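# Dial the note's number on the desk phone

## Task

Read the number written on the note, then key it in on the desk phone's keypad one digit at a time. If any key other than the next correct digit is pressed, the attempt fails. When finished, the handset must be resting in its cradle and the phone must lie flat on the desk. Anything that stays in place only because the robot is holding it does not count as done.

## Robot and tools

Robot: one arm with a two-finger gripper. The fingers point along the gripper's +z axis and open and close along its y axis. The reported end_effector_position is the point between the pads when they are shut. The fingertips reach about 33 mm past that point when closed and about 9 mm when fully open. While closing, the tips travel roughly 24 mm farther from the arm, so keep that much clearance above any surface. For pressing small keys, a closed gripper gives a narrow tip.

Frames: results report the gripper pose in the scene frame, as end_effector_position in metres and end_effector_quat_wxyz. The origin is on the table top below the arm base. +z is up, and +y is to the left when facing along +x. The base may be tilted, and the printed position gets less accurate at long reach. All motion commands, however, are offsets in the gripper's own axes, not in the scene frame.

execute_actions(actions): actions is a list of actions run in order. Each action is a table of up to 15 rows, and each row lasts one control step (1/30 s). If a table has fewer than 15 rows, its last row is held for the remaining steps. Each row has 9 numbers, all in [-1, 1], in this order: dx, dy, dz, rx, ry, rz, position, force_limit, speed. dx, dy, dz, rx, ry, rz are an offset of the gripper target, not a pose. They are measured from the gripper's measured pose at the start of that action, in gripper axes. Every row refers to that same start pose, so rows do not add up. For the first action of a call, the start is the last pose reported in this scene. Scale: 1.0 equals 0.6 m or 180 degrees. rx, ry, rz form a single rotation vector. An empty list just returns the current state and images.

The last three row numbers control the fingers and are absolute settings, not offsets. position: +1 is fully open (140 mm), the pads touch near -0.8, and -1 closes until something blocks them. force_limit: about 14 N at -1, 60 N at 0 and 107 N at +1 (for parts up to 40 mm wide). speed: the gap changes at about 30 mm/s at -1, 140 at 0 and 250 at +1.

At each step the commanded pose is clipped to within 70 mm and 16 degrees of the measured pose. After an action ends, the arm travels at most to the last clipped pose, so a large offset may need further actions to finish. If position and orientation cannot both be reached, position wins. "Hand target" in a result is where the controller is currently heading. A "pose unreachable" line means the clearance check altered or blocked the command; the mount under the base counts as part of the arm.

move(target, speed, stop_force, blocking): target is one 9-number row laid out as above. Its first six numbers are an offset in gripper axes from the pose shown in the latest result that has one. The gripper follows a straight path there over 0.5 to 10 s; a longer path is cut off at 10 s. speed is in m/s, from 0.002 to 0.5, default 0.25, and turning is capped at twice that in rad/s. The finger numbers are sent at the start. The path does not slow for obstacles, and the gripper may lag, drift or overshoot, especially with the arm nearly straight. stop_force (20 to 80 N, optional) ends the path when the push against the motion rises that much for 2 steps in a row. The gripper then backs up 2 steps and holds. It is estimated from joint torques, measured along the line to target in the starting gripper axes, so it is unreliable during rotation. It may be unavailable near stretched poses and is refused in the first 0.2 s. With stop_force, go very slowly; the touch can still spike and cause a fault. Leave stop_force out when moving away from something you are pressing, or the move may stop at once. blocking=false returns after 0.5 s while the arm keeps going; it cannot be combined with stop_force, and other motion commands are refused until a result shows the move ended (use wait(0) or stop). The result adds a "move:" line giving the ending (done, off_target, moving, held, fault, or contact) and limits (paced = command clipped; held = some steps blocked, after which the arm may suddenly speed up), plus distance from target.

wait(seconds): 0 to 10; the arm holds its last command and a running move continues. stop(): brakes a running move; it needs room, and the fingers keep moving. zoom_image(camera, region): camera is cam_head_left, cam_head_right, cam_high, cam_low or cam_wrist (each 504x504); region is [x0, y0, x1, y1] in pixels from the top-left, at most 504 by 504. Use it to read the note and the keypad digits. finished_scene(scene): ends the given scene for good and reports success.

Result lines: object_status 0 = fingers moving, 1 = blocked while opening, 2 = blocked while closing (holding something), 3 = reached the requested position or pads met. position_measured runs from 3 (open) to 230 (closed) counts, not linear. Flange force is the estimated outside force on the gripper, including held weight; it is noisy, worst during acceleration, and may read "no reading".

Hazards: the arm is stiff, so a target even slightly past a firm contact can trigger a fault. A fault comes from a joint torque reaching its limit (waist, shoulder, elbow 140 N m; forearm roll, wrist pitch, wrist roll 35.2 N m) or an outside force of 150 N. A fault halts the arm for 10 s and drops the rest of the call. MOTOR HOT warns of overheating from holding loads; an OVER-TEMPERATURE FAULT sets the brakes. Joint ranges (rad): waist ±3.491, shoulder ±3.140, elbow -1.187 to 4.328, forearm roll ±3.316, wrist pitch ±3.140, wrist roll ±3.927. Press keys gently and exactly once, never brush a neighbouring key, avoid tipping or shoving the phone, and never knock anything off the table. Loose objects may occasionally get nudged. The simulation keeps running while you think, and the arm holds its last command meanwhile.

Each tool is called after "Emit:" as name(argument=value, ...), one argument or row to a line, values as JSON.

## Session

Emit:
execute_actions(
  actions=[],
)

Scene clock: 0.00 s.
end_effector_position=(+0.6907, -0.1078, +0.3559) position_measured=3 object_status=3 end_effector_quat_wxyz=(-0.044, +0.818, -0.568, -0.077)
Joint positions: [-0.113  0.783  0.465 -0.141 -1.226  0.451]
Joint velocities: [-0.001 -0.001  0.001  0.    -0.     0.   ]
Flange force (N, the push that the arm receives, along the gripper's own x y z axes): no reading
Hand target: +0.691, -0.108, +0.356; -0.044, +0.818, -0.568, -0.077

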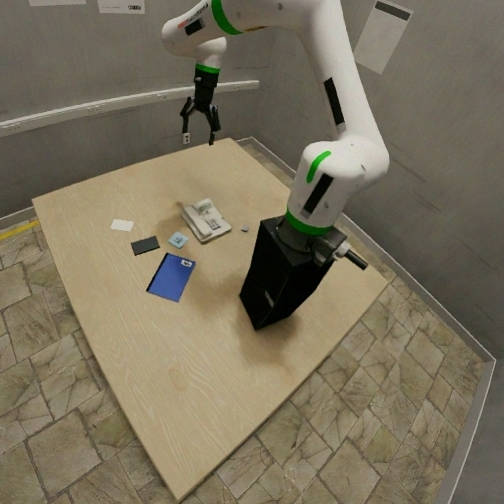

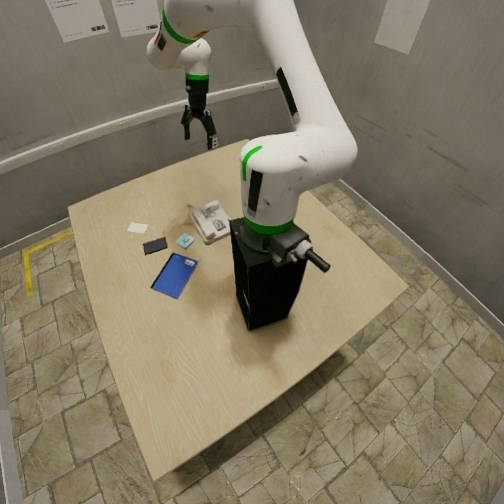

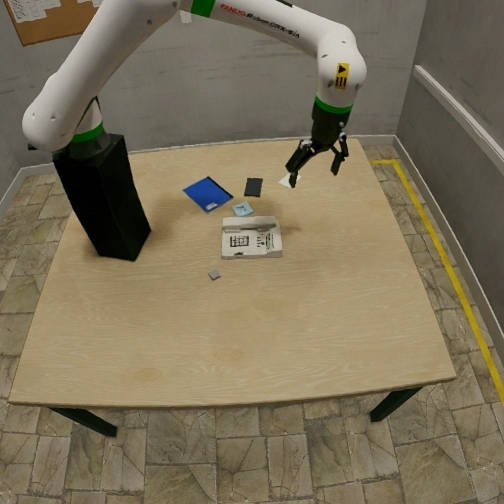

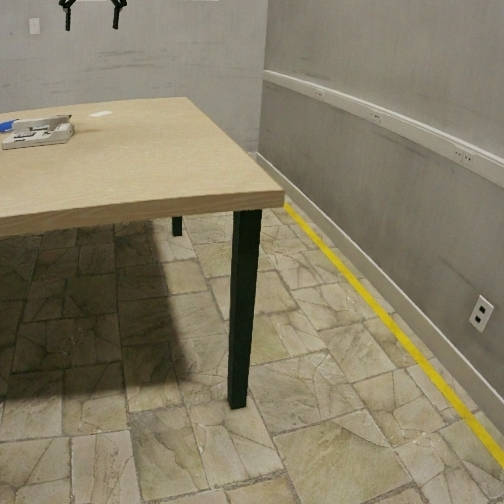

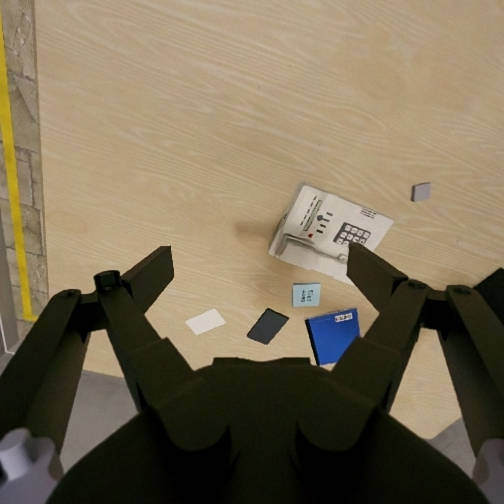

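Emit:
move(
  target=[-0.471,0.203,0.418,0.114,-0.041,0.102,-1,0,1],
  speed=0.35,
)

Emit:
zoom_image(
  camera="cam_wrist",
  region=[150, 50, 400, 300],
)

Scene clock: 3.27 s.
end_effector_position=(+0.4611, +0.1520, +0.1613) position_measured=233 object_status=3 end_effector_quat_wxyz=(-0.212, +0.691, -0.691, -0.034)
Joint positions: [ 0.124  0.713 -0.352 -1.253 -0.255  1.018]
Joint velocities: [-0.04   0.005 -0.008 -0.094 -0.018  0.128]
Flange force (N, the push that the arm receives, along the gripper's own x y z axes): no reading
Hand target: +0.461, +0.152, +0.161; -0.212, +0.690, -0.691, -0.034
Off the commanded pose: 0.002 m, 0 deg.
move: done; limits=paced

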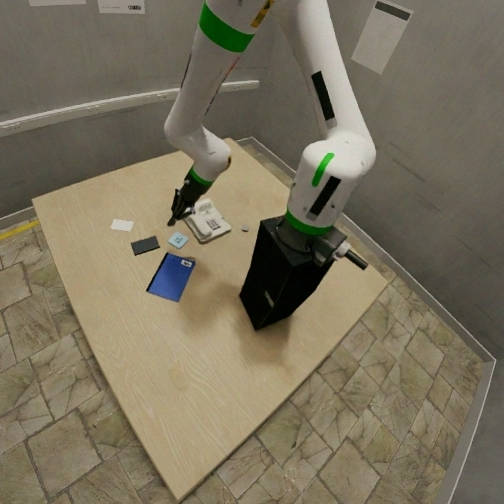

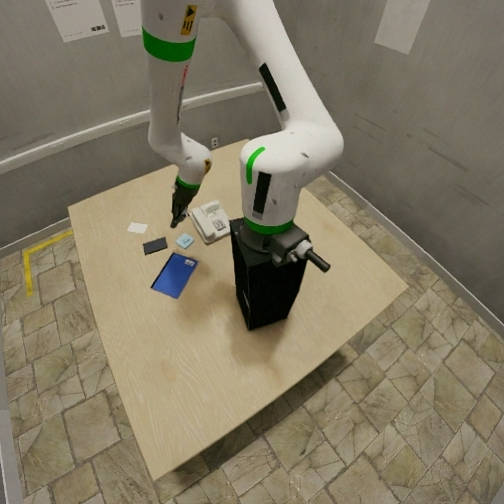

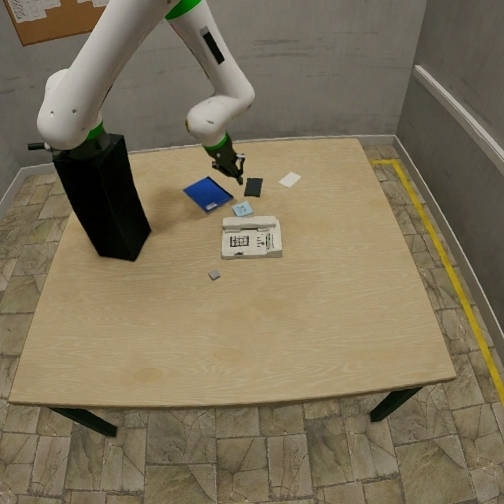

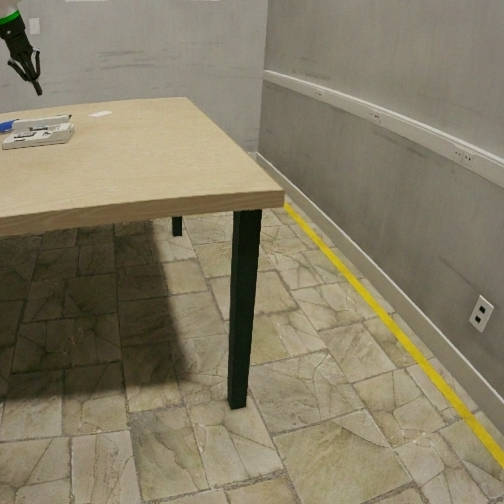

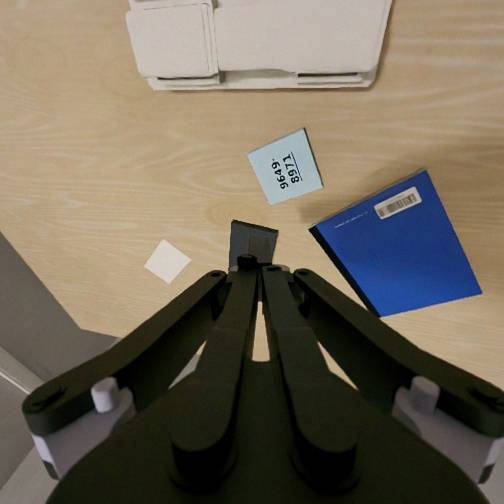

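Region (150, 50, 400, 300) of cam_wrist's 504x504 image, scaled by 2.016, with more detail than that image has.

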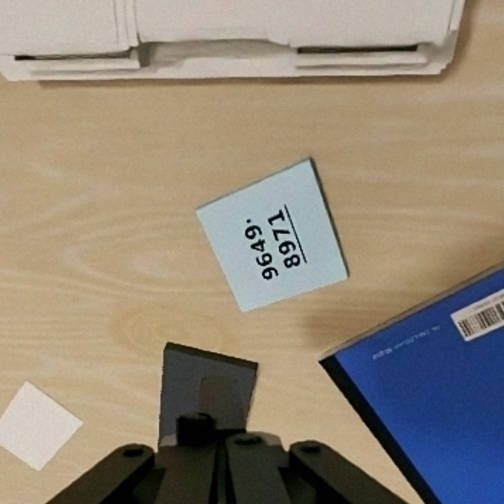

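Emit:
move(
  target=[0.338,0.022,-0.05,0,0,0,-1,0,1],
  speed=0.12,
)

Emit:
zoom_image(
  camera="cam_wrist",
  region=[130, 130, 370, 290],
)

Emit:
zoom_image(
  camera="cam_low",
  region=[0, 90, 90, 160],
)

Scene clock: 7.67 s.
end_effector_position=(+0.4488, -0.0495, +0.1162) position_measured=233 object_status=3 end_effector_quat_wxyz=(-0.211, +0.691, -0.691, -0.033)
Joint positions: [-0.374  0.848 -0.256 -1.133 -0.456  1.359]
Joint velocities: [-0.002  0.001  0.001  0.001 -0.001  0.001]
Flange force (N, the push that the arm receives, along the gripper's own x y z axes): [12.2 6.2 9.8]
Hand target: +0.449, -0.050, +0.116; -0.211, +0.691, -0.691, -0.033
Off the commanded pose: 0.002 m, 0 deg.
move: done

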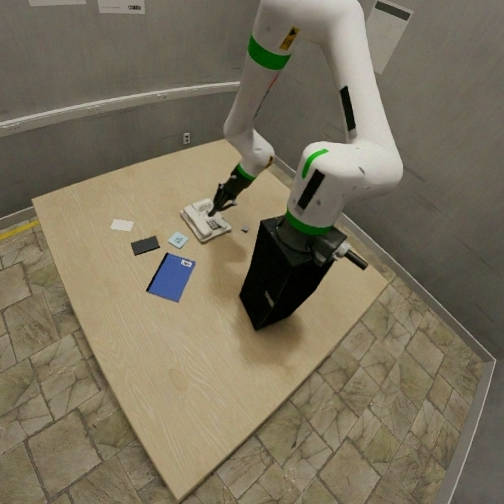

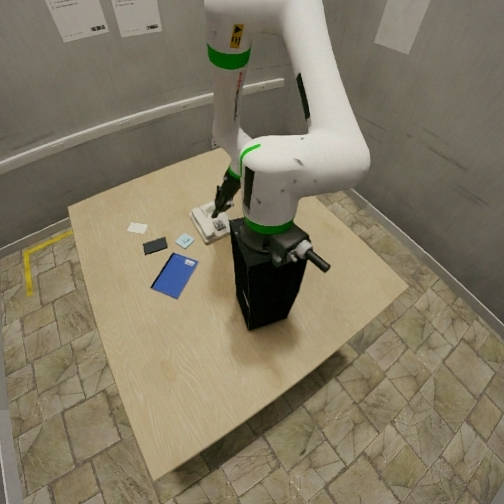

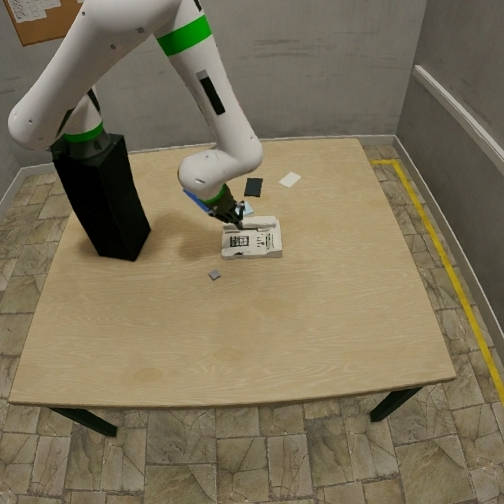

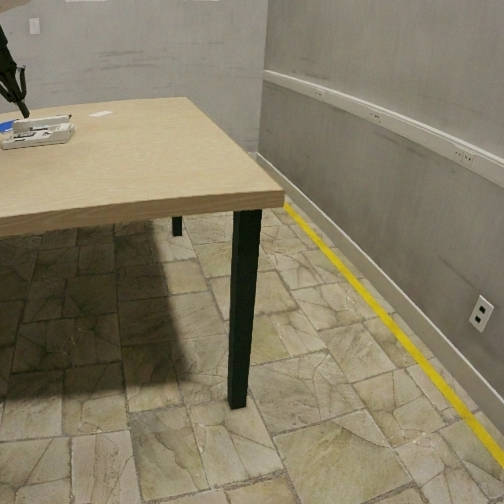

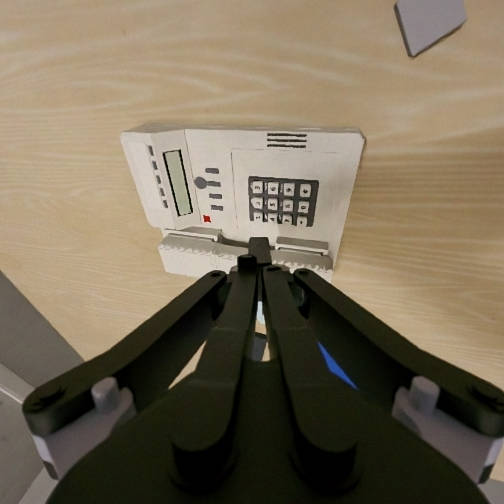

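Region (130, 130, 370, 290) of cam_wrist's 504x504 image, scaled by 2.100, with more detail than that image has.

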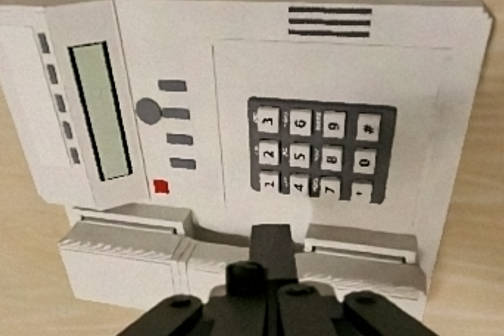

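Region (0, 90, 90, 160) of cam_low's 504x504 image, scaled by 5.600, with more detail than that image has.

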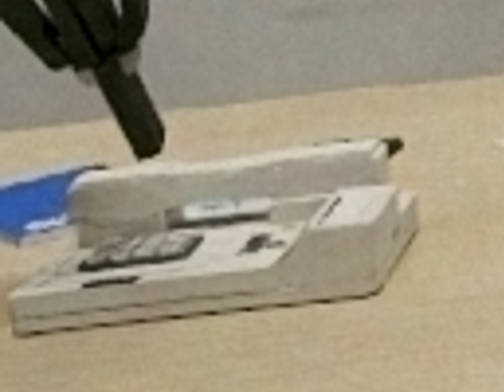

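Emit:
move(
  target=[0.0638,0.0267,0.0258,0,0,0,-1,0,1],
  speed=0.08,
)

Emit:
zoom_image(
  camera="cam_wrist",
  region=[100, 130, 340, 290],
)

Emit:
zoom_image(
  camera="cam_low",
  region=[0, 90, 90, 160],
)

Scene clock: 9.40 s.
end_effector_position=(+0.4385, -0.0797, +0.0852) position_measured=233 object_status=3 end_effector_quat_wxyz=(-0.210, +0.691, -0.691, -0.033)
Joint positions: [-0.456  0.936 -0.199 -1.144 -0.476  1.455]
Joint velocities: [-0.004  0.002  0.001 -0.001 -0.     0.003]
Flange force (N, the push that the arm receives, along the gripper's own x y z axes): [3.4 3.4 5.4]
Hand target: +0.438, -0.080, +0.085; -0.210, +0.691, -0.691, -0.033
Off the commanded pose: 0.000 m, 0 deg.
move: done

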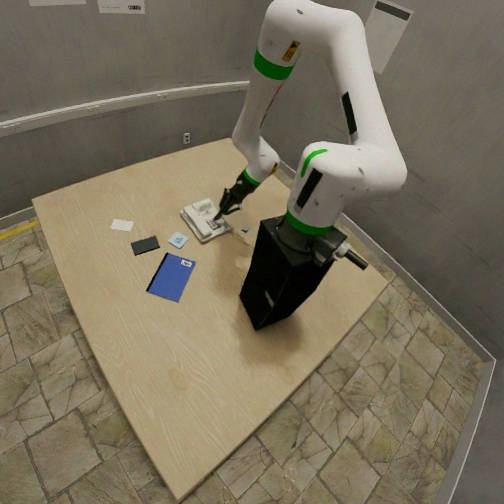

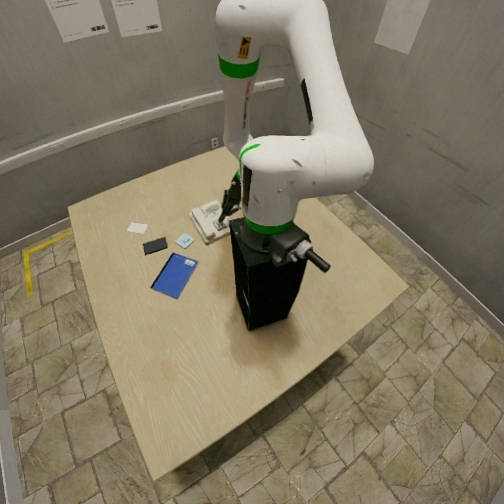

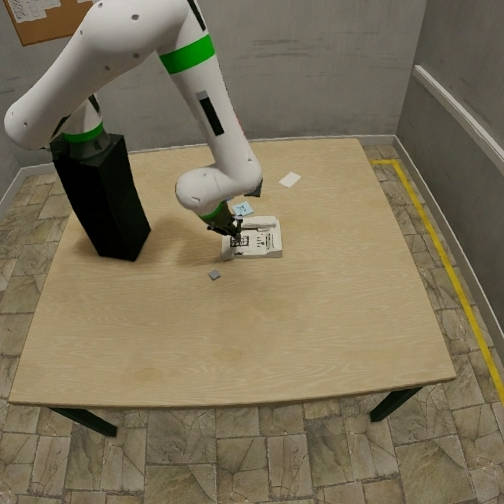

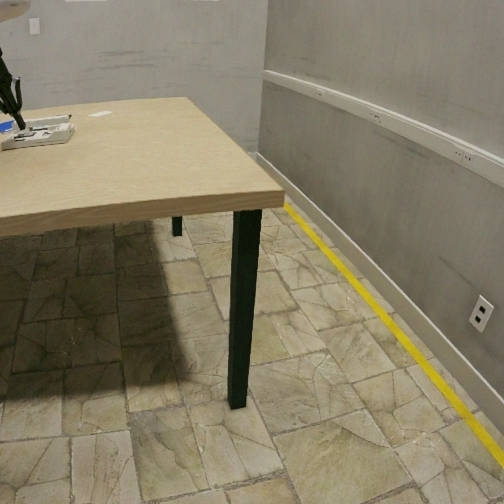

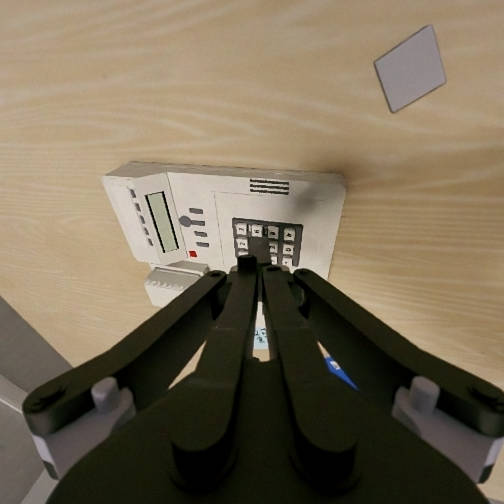

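Region (100, 130, 340, 290) of cam_wrist's 504x504 image, scaled by 2.100, with more detail than that image has.

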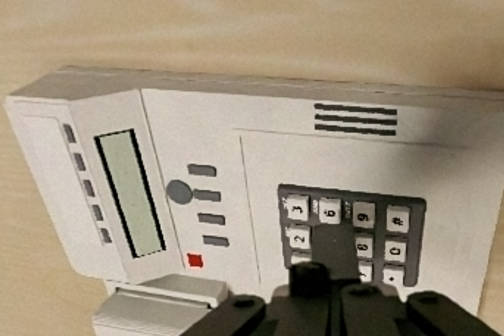

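Region (0, 90, 90, 160) of cam_low's 504x504 image, scaled by 5.600, with more detail than that image has.

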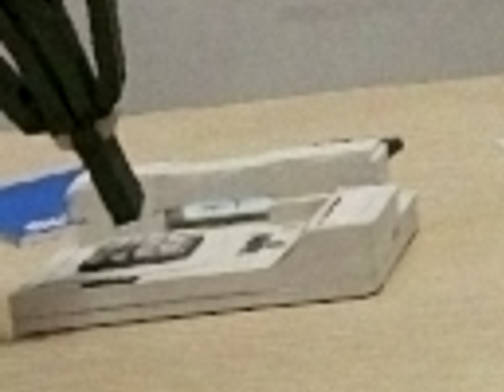

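Emit:
move(
  target=[0.0034,0.0025,0.0091,0,0,0,-1,0,1],
  speed=0.03,
)

Emit:
zoom_image(
  camera="cam_wrist",
  region=[100, 130, 340, 290],
)

Emit:
zoom_image(
  camera="cam_low",
  region=[0, 90, 90, 160],
)

Scene clock: 10.73 s.
end_effector_position=(+0.4384, -0.0797, +0.0793) position_measured=233 object_status=3 end_effector_quat_wxyz=(-0.210, +0.691, -0.691, -0.033)
Joint positions: [-0.458  0.952 -0.189 -1.153 -0.474  1.468]
Joint velocities: [-0.001  0.003  0.002 -0.002  0.001  0.002]
Flange force (N, the push that the arm receives, along the gripper's own x y z axes): [6.8 5.7 8.9]
Hand target: +0.438, -0.080, +0.079; -0.210, +0.691, -0.691, -0.033
Off the commanded pose: 0.000 m, 0 deg.
move: done

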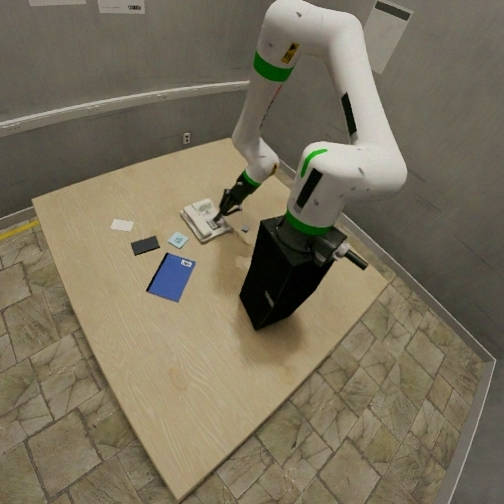

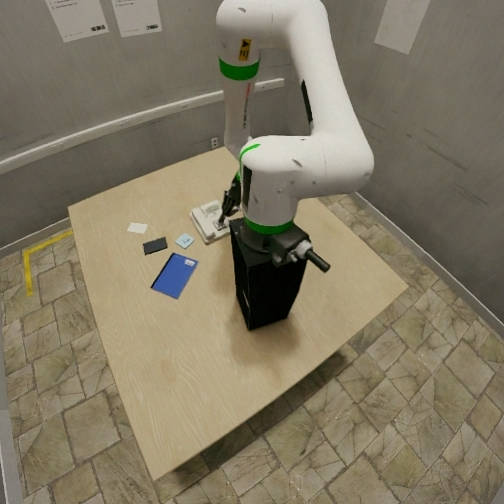

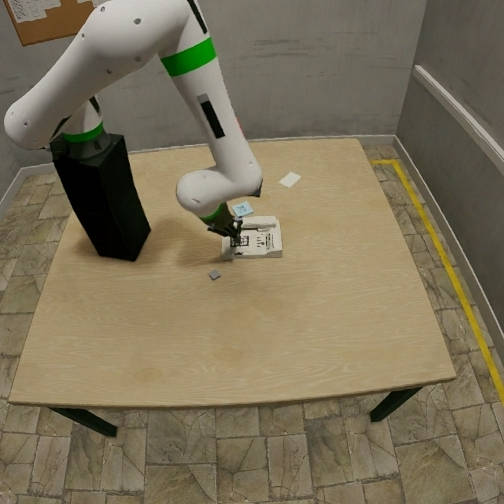

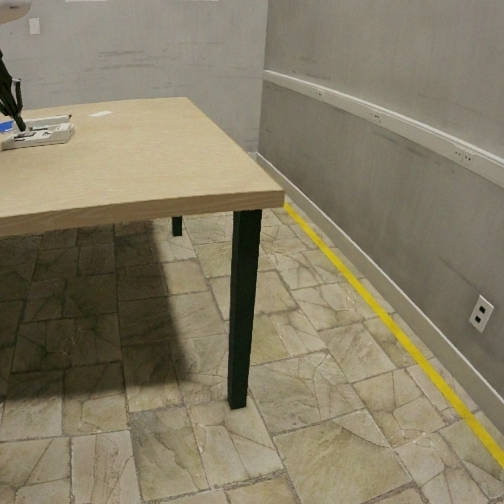

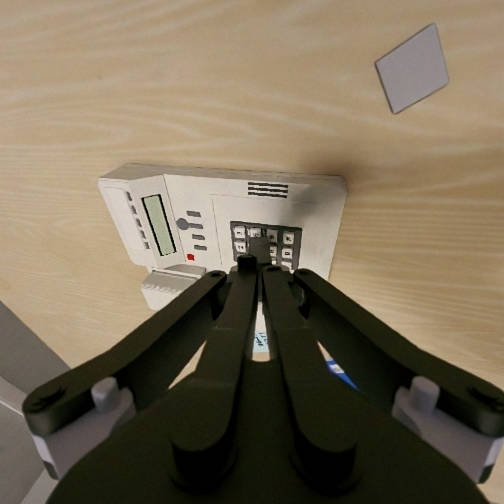

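Region (100, 130, 340, 290) of cam_wrist's 504x504 image, scaled by 2.100, with more detail than that image has.

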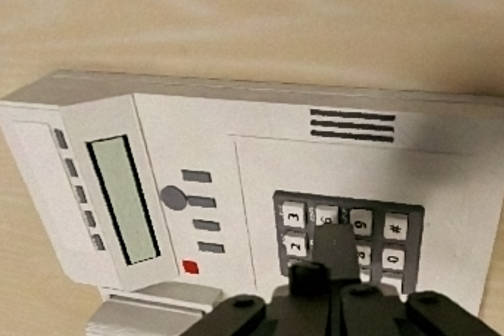

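Region (0, 90, 90, 160) of cam_low's 504x504 image, scaled by 5.600, with more detail than that image has.

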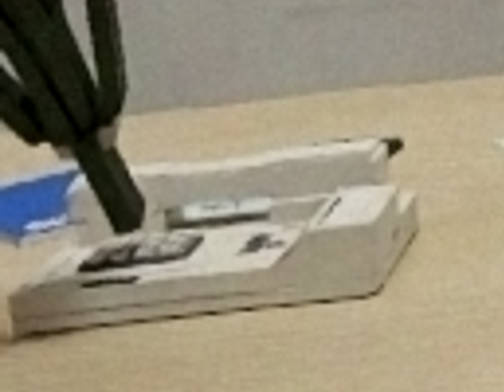

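Emit:
move(
  target=[-0.0005,0.007,0.0075,0,0,0,-1,0,1],
  speed=0.02,
)

Emit:
zoom_image(
  camera="cam_wrist",
  region=[100, 130, 340, 290],
)

Emit:
zoom_image(
  camera="cam_low",
  region=[0, 90, 90, 160],
)

Scene clock: 11.90 s.
end_effector_position=(+0.4355, -0.0777, +0.0743) position_measured=233 object_status=3 end_effector_quat_wxyz=(-0.210, +0.691, -0.691, -0.033)
Joint positions: [-0.461  0.965 -0.187 -1.171 -0.471  1.491]
Joint velocities: [-0.002  0.003  0.    -0.005  0.001  0.004]
Flange force (N, the push that the arm receives, along the gripper's own x y z axes): [4.1 2.5 3.7]
Hand target: +0.435, -0.078, +0.074; -0.210, +0.691, -0.691, -0.033
Off the commanded pose: 0.000 m, 0 deg.
move: done

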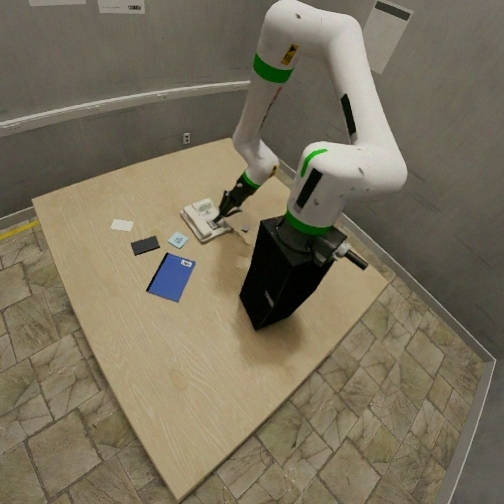

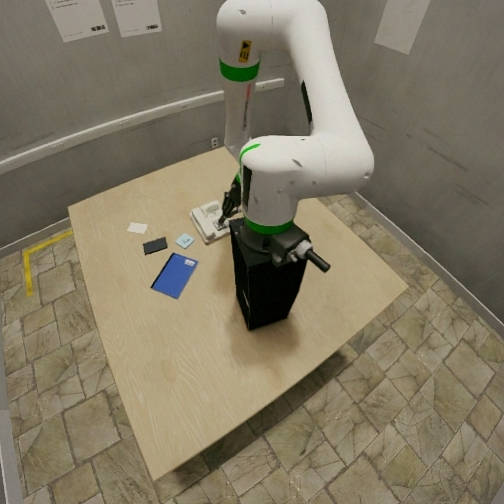

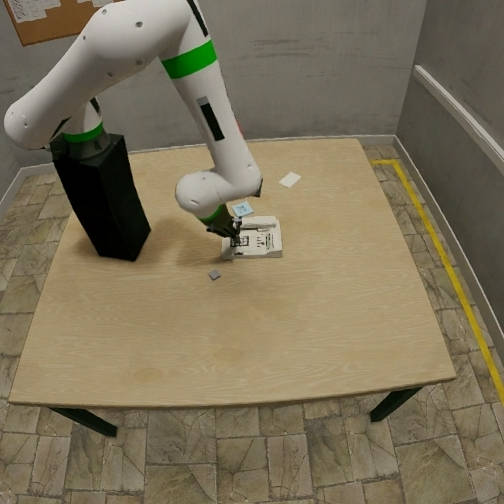

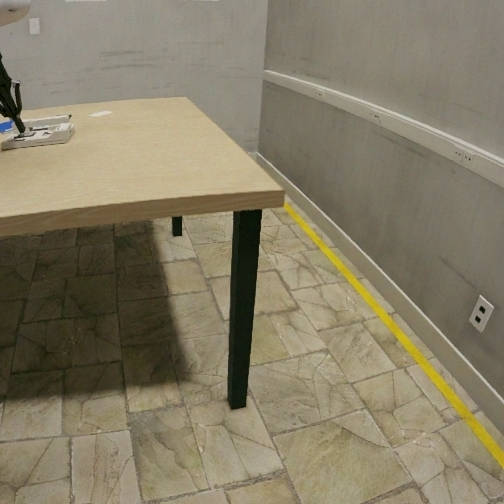

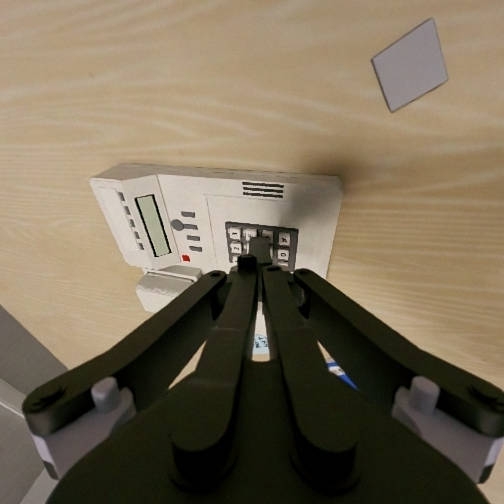

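Region (100, 130, 340, 290) of cam_wrist's 504x504 image, scaled by 2.100, with more detail than that image has.

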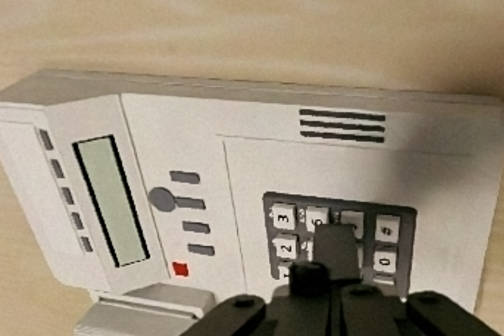

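Region (0, 90, 90, 160) of cam_low's 504x504 image, scaled by 5.600, with more detail than that image has.

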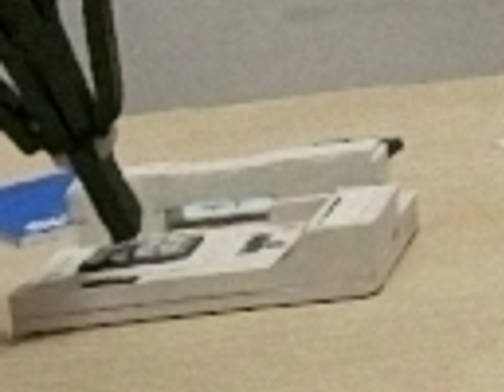

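Down 2.5mm.

Emit:
move(
  target=[0.0014,0.001,0.0038,0,0,0,-1,0,1],
  speed=0.01,
)

Emit:
zoom_image(
  camera="cam_wrist",
  region=[100, 130, 340, 290],
)

Scene clock: 13.03 s.
end_effector_position=(+0.4355, -0.0777, +0.0718) position_measured=233 object_status=3 end_effector_quat_wxyz=(-0.210, +0.691, -0.691, -0.033)
Joint positions: [-0.462  0.971 -0.183 -1.175 -0.47   1.496]
Joint velocities: [-0.     0.001  0.001 -0.001  0.     0.001]
Flange force (N, the push that the arm receives, along the gripper's own x y z axes): [6.5 6.6 6.9]
Hand target: +0.435, -0.078, +0.072; -0.210, +0.691, -0.691, -0.033
Off the commanded pose: 0.000 m, 0 deg.
move: done

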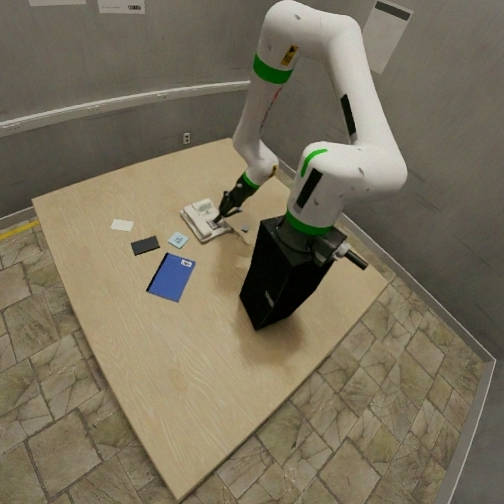

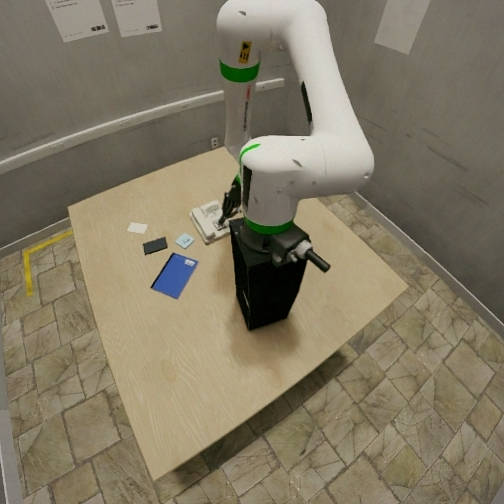

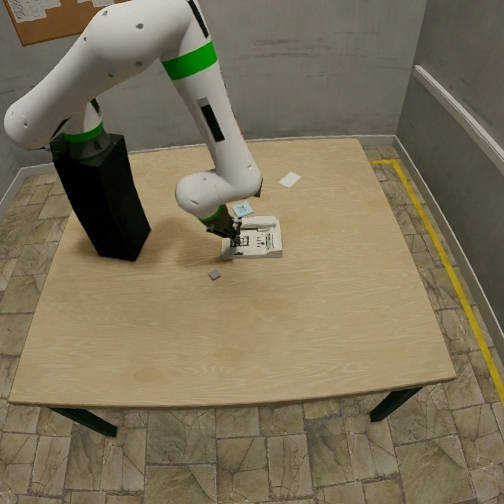

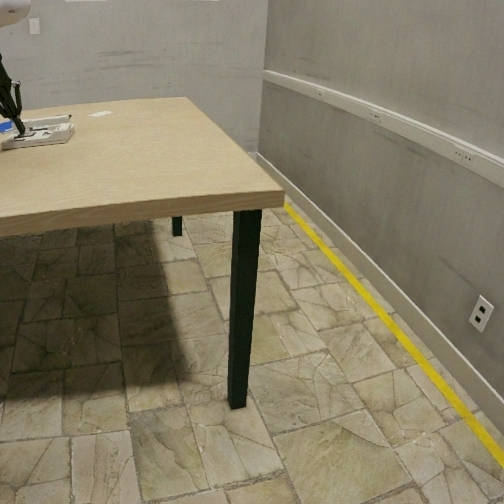

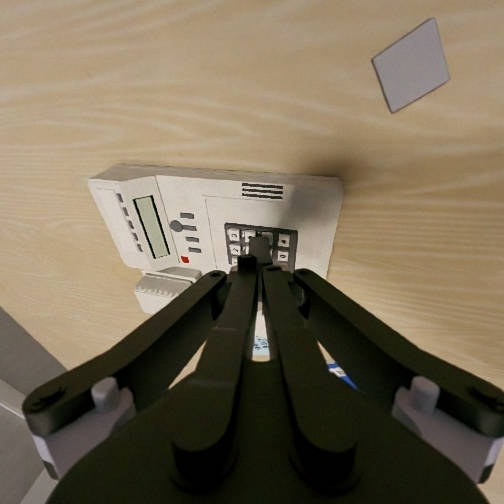

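Region (100, 130, 340, 290) of cam_wrist's 504x504 image, scaled by 2.100, with more detail than that image has.

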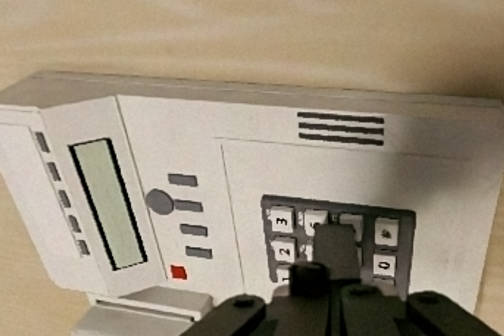

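Down 2, +y 2.

Emit:
move(
  target=[-0.002,0.001,0.0042,0,0,0,-1,0,1],
  speed=0.01,
)

Emit:
zoom_image(
  camera="cam_wrist",
  region=[100, 130, 340, 290],
)

Scene clock: 14.07 s.
end_effector_position=(+0.4354, -0.0757, +0.0698) position_measured=233 object_status=3 end_effector_quat_wxyz=(-0.210, +0.691, -0.691, -0.033)
Joint positions: [-0.46   0.976 -0.181 -1.182 -0.468  1.502]
Joint velocities: [ 0.002  0.001  0.001 -0.001  0.     0.001]
Flange force (N, the push that the arm receives, along the gripper's own x y z axes): [4.8 3.2 7.2]
Hand target: +0.435, -0.076, +0.070; -0.210, +0.691, -0.691, -0.033
Off the commanded pose: 0.000 m, 0 deg.
move: done

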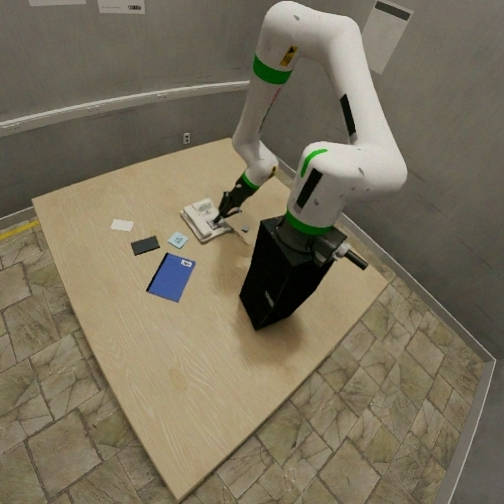

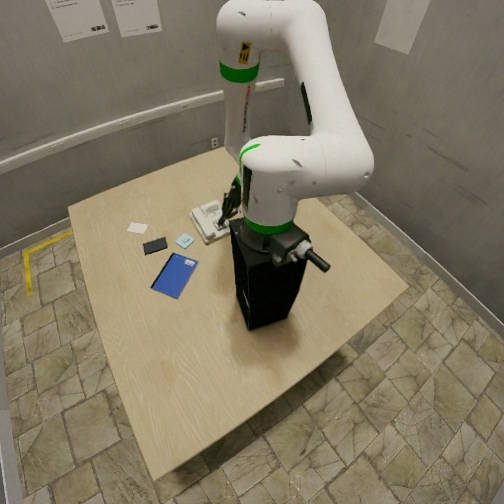

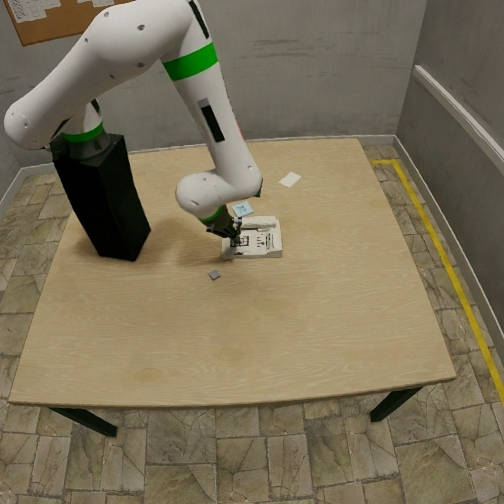

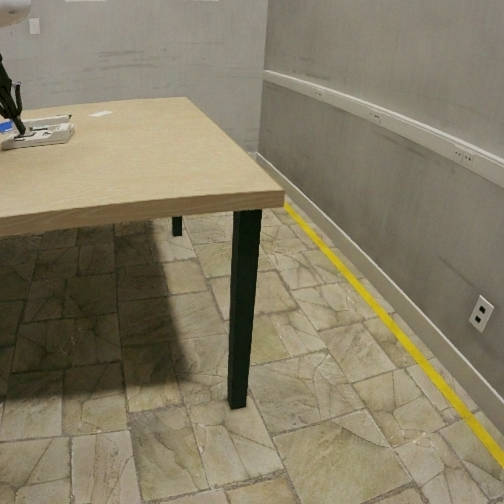

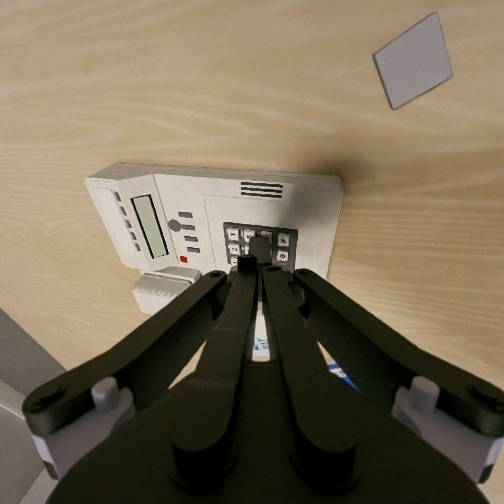

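Region (100, 130, 340, 290) of cam_wrist's 504x504 image, scaled by 2.100, with more detail than that image has.

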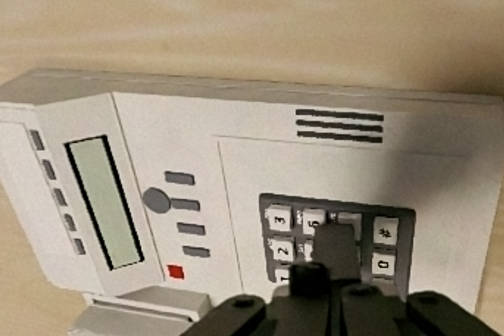

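Emit:
move(
  target=[0.0011,0.0008,0.003,0,0,0,-1,0,1],
  speed=0.01,
)

Emit:
zoom_image(
  camera="cam_wrist",
  region=[100, 130, 340, 290],
)

Scene clock: 15.20 s.
end_effector_position=(+0.4354, -0.0757, +0.0679) position_measured=233 object_status=3 end_effector_quat_wxyz=(-0.210, +0.691, -0.691, -0.034)
Joint positions: [-0.461  0.981 -0.178 -1.185 -0.468  1.506]
Joint velocities: [-0.002 -0.002  0.001 -0.002  0.     0.001]
Flange force (N, the push that the arm receives, along the gripper's own x y z axes): [7.7 7.2 7.7]
Hand target: +0.435, -0.076, +0.068; -0.210, +0.691, -0.691, -0.033
Off the commanded pose: 0.000 m, 0 deg.
move: done

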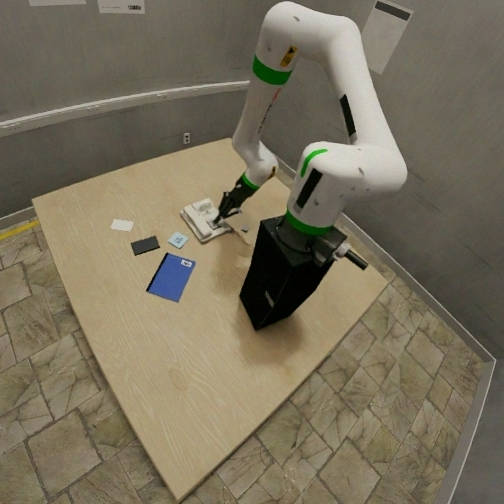

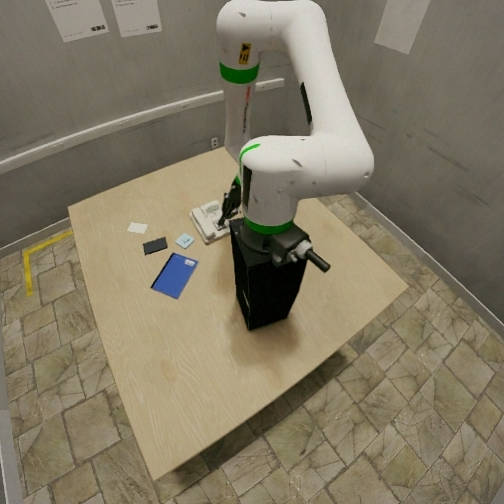

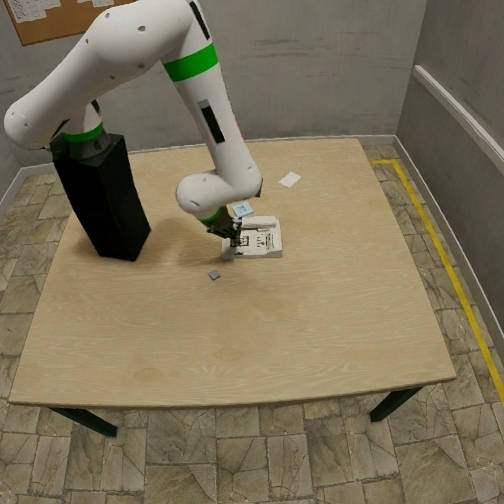

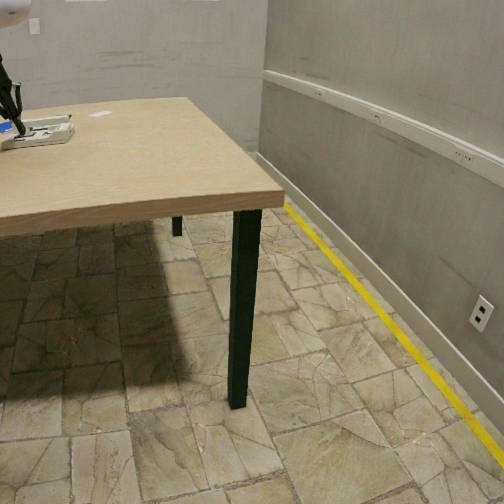

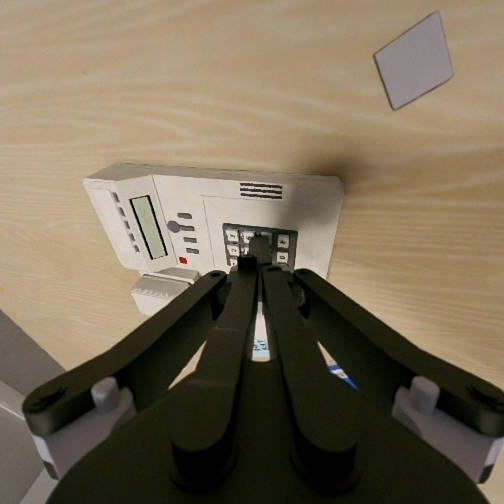

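Region (100, 130, 340, 290) of cam_wrist's 504x504 image, scaled by 2.100, with more detail than that image has.

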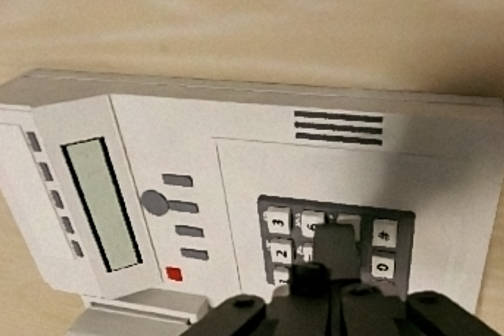

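Emit:
move(
  target=[0.0008,0.0006,0.002,0,0,0,-1,0,1],
  speed=0.01,
)

Emit:
zoom_image(
  camera="cam_wrist",
  region=[100, 130, 340, 290],
)

Scene clock: 16.40 s.
end_effector_position=(+0.4354, -0.0757, +0.0665) position_measured=233 object_status=3 end_effector_quat_wxyz=(-0.210, +0.691, -0.691, -0.034)
Joint positions: [-0.461  0.985 -0.176 -1.187 -0.468  1.509]
Joint velocities: [-0.001  0.001 -0.001 -0.002  0.     0.001]
Flange force (N, the push that the arm receives, along the gripper's own x y z axes): [6.8 4.0 6.3]
Hand target: +0.435, -0.076, +0.067; -0.210, +0.691, -0.691, -0.034
Off the commanded pose: 0.000 m, 0 deg.
move: done

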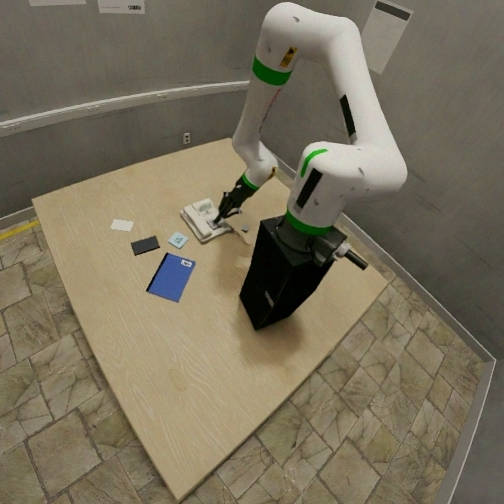

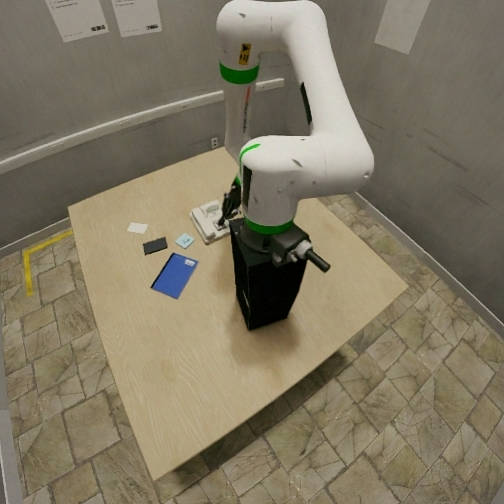

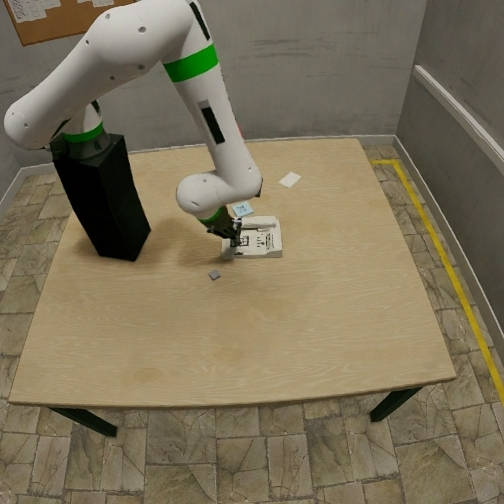

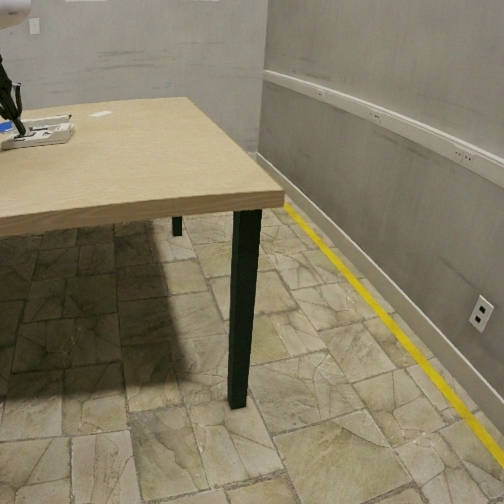

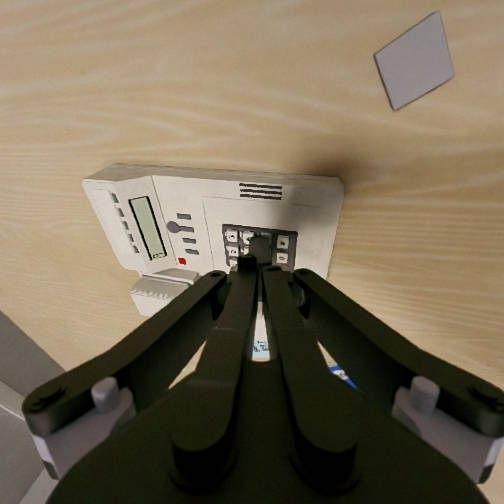

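Region (100, 130, 340, 290) of cam_wrist's 504x504 image, scaled by 2.100, with more detail than that image has.

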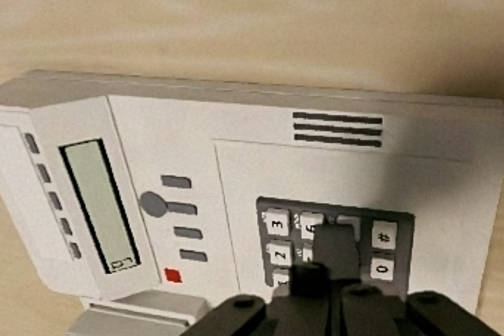

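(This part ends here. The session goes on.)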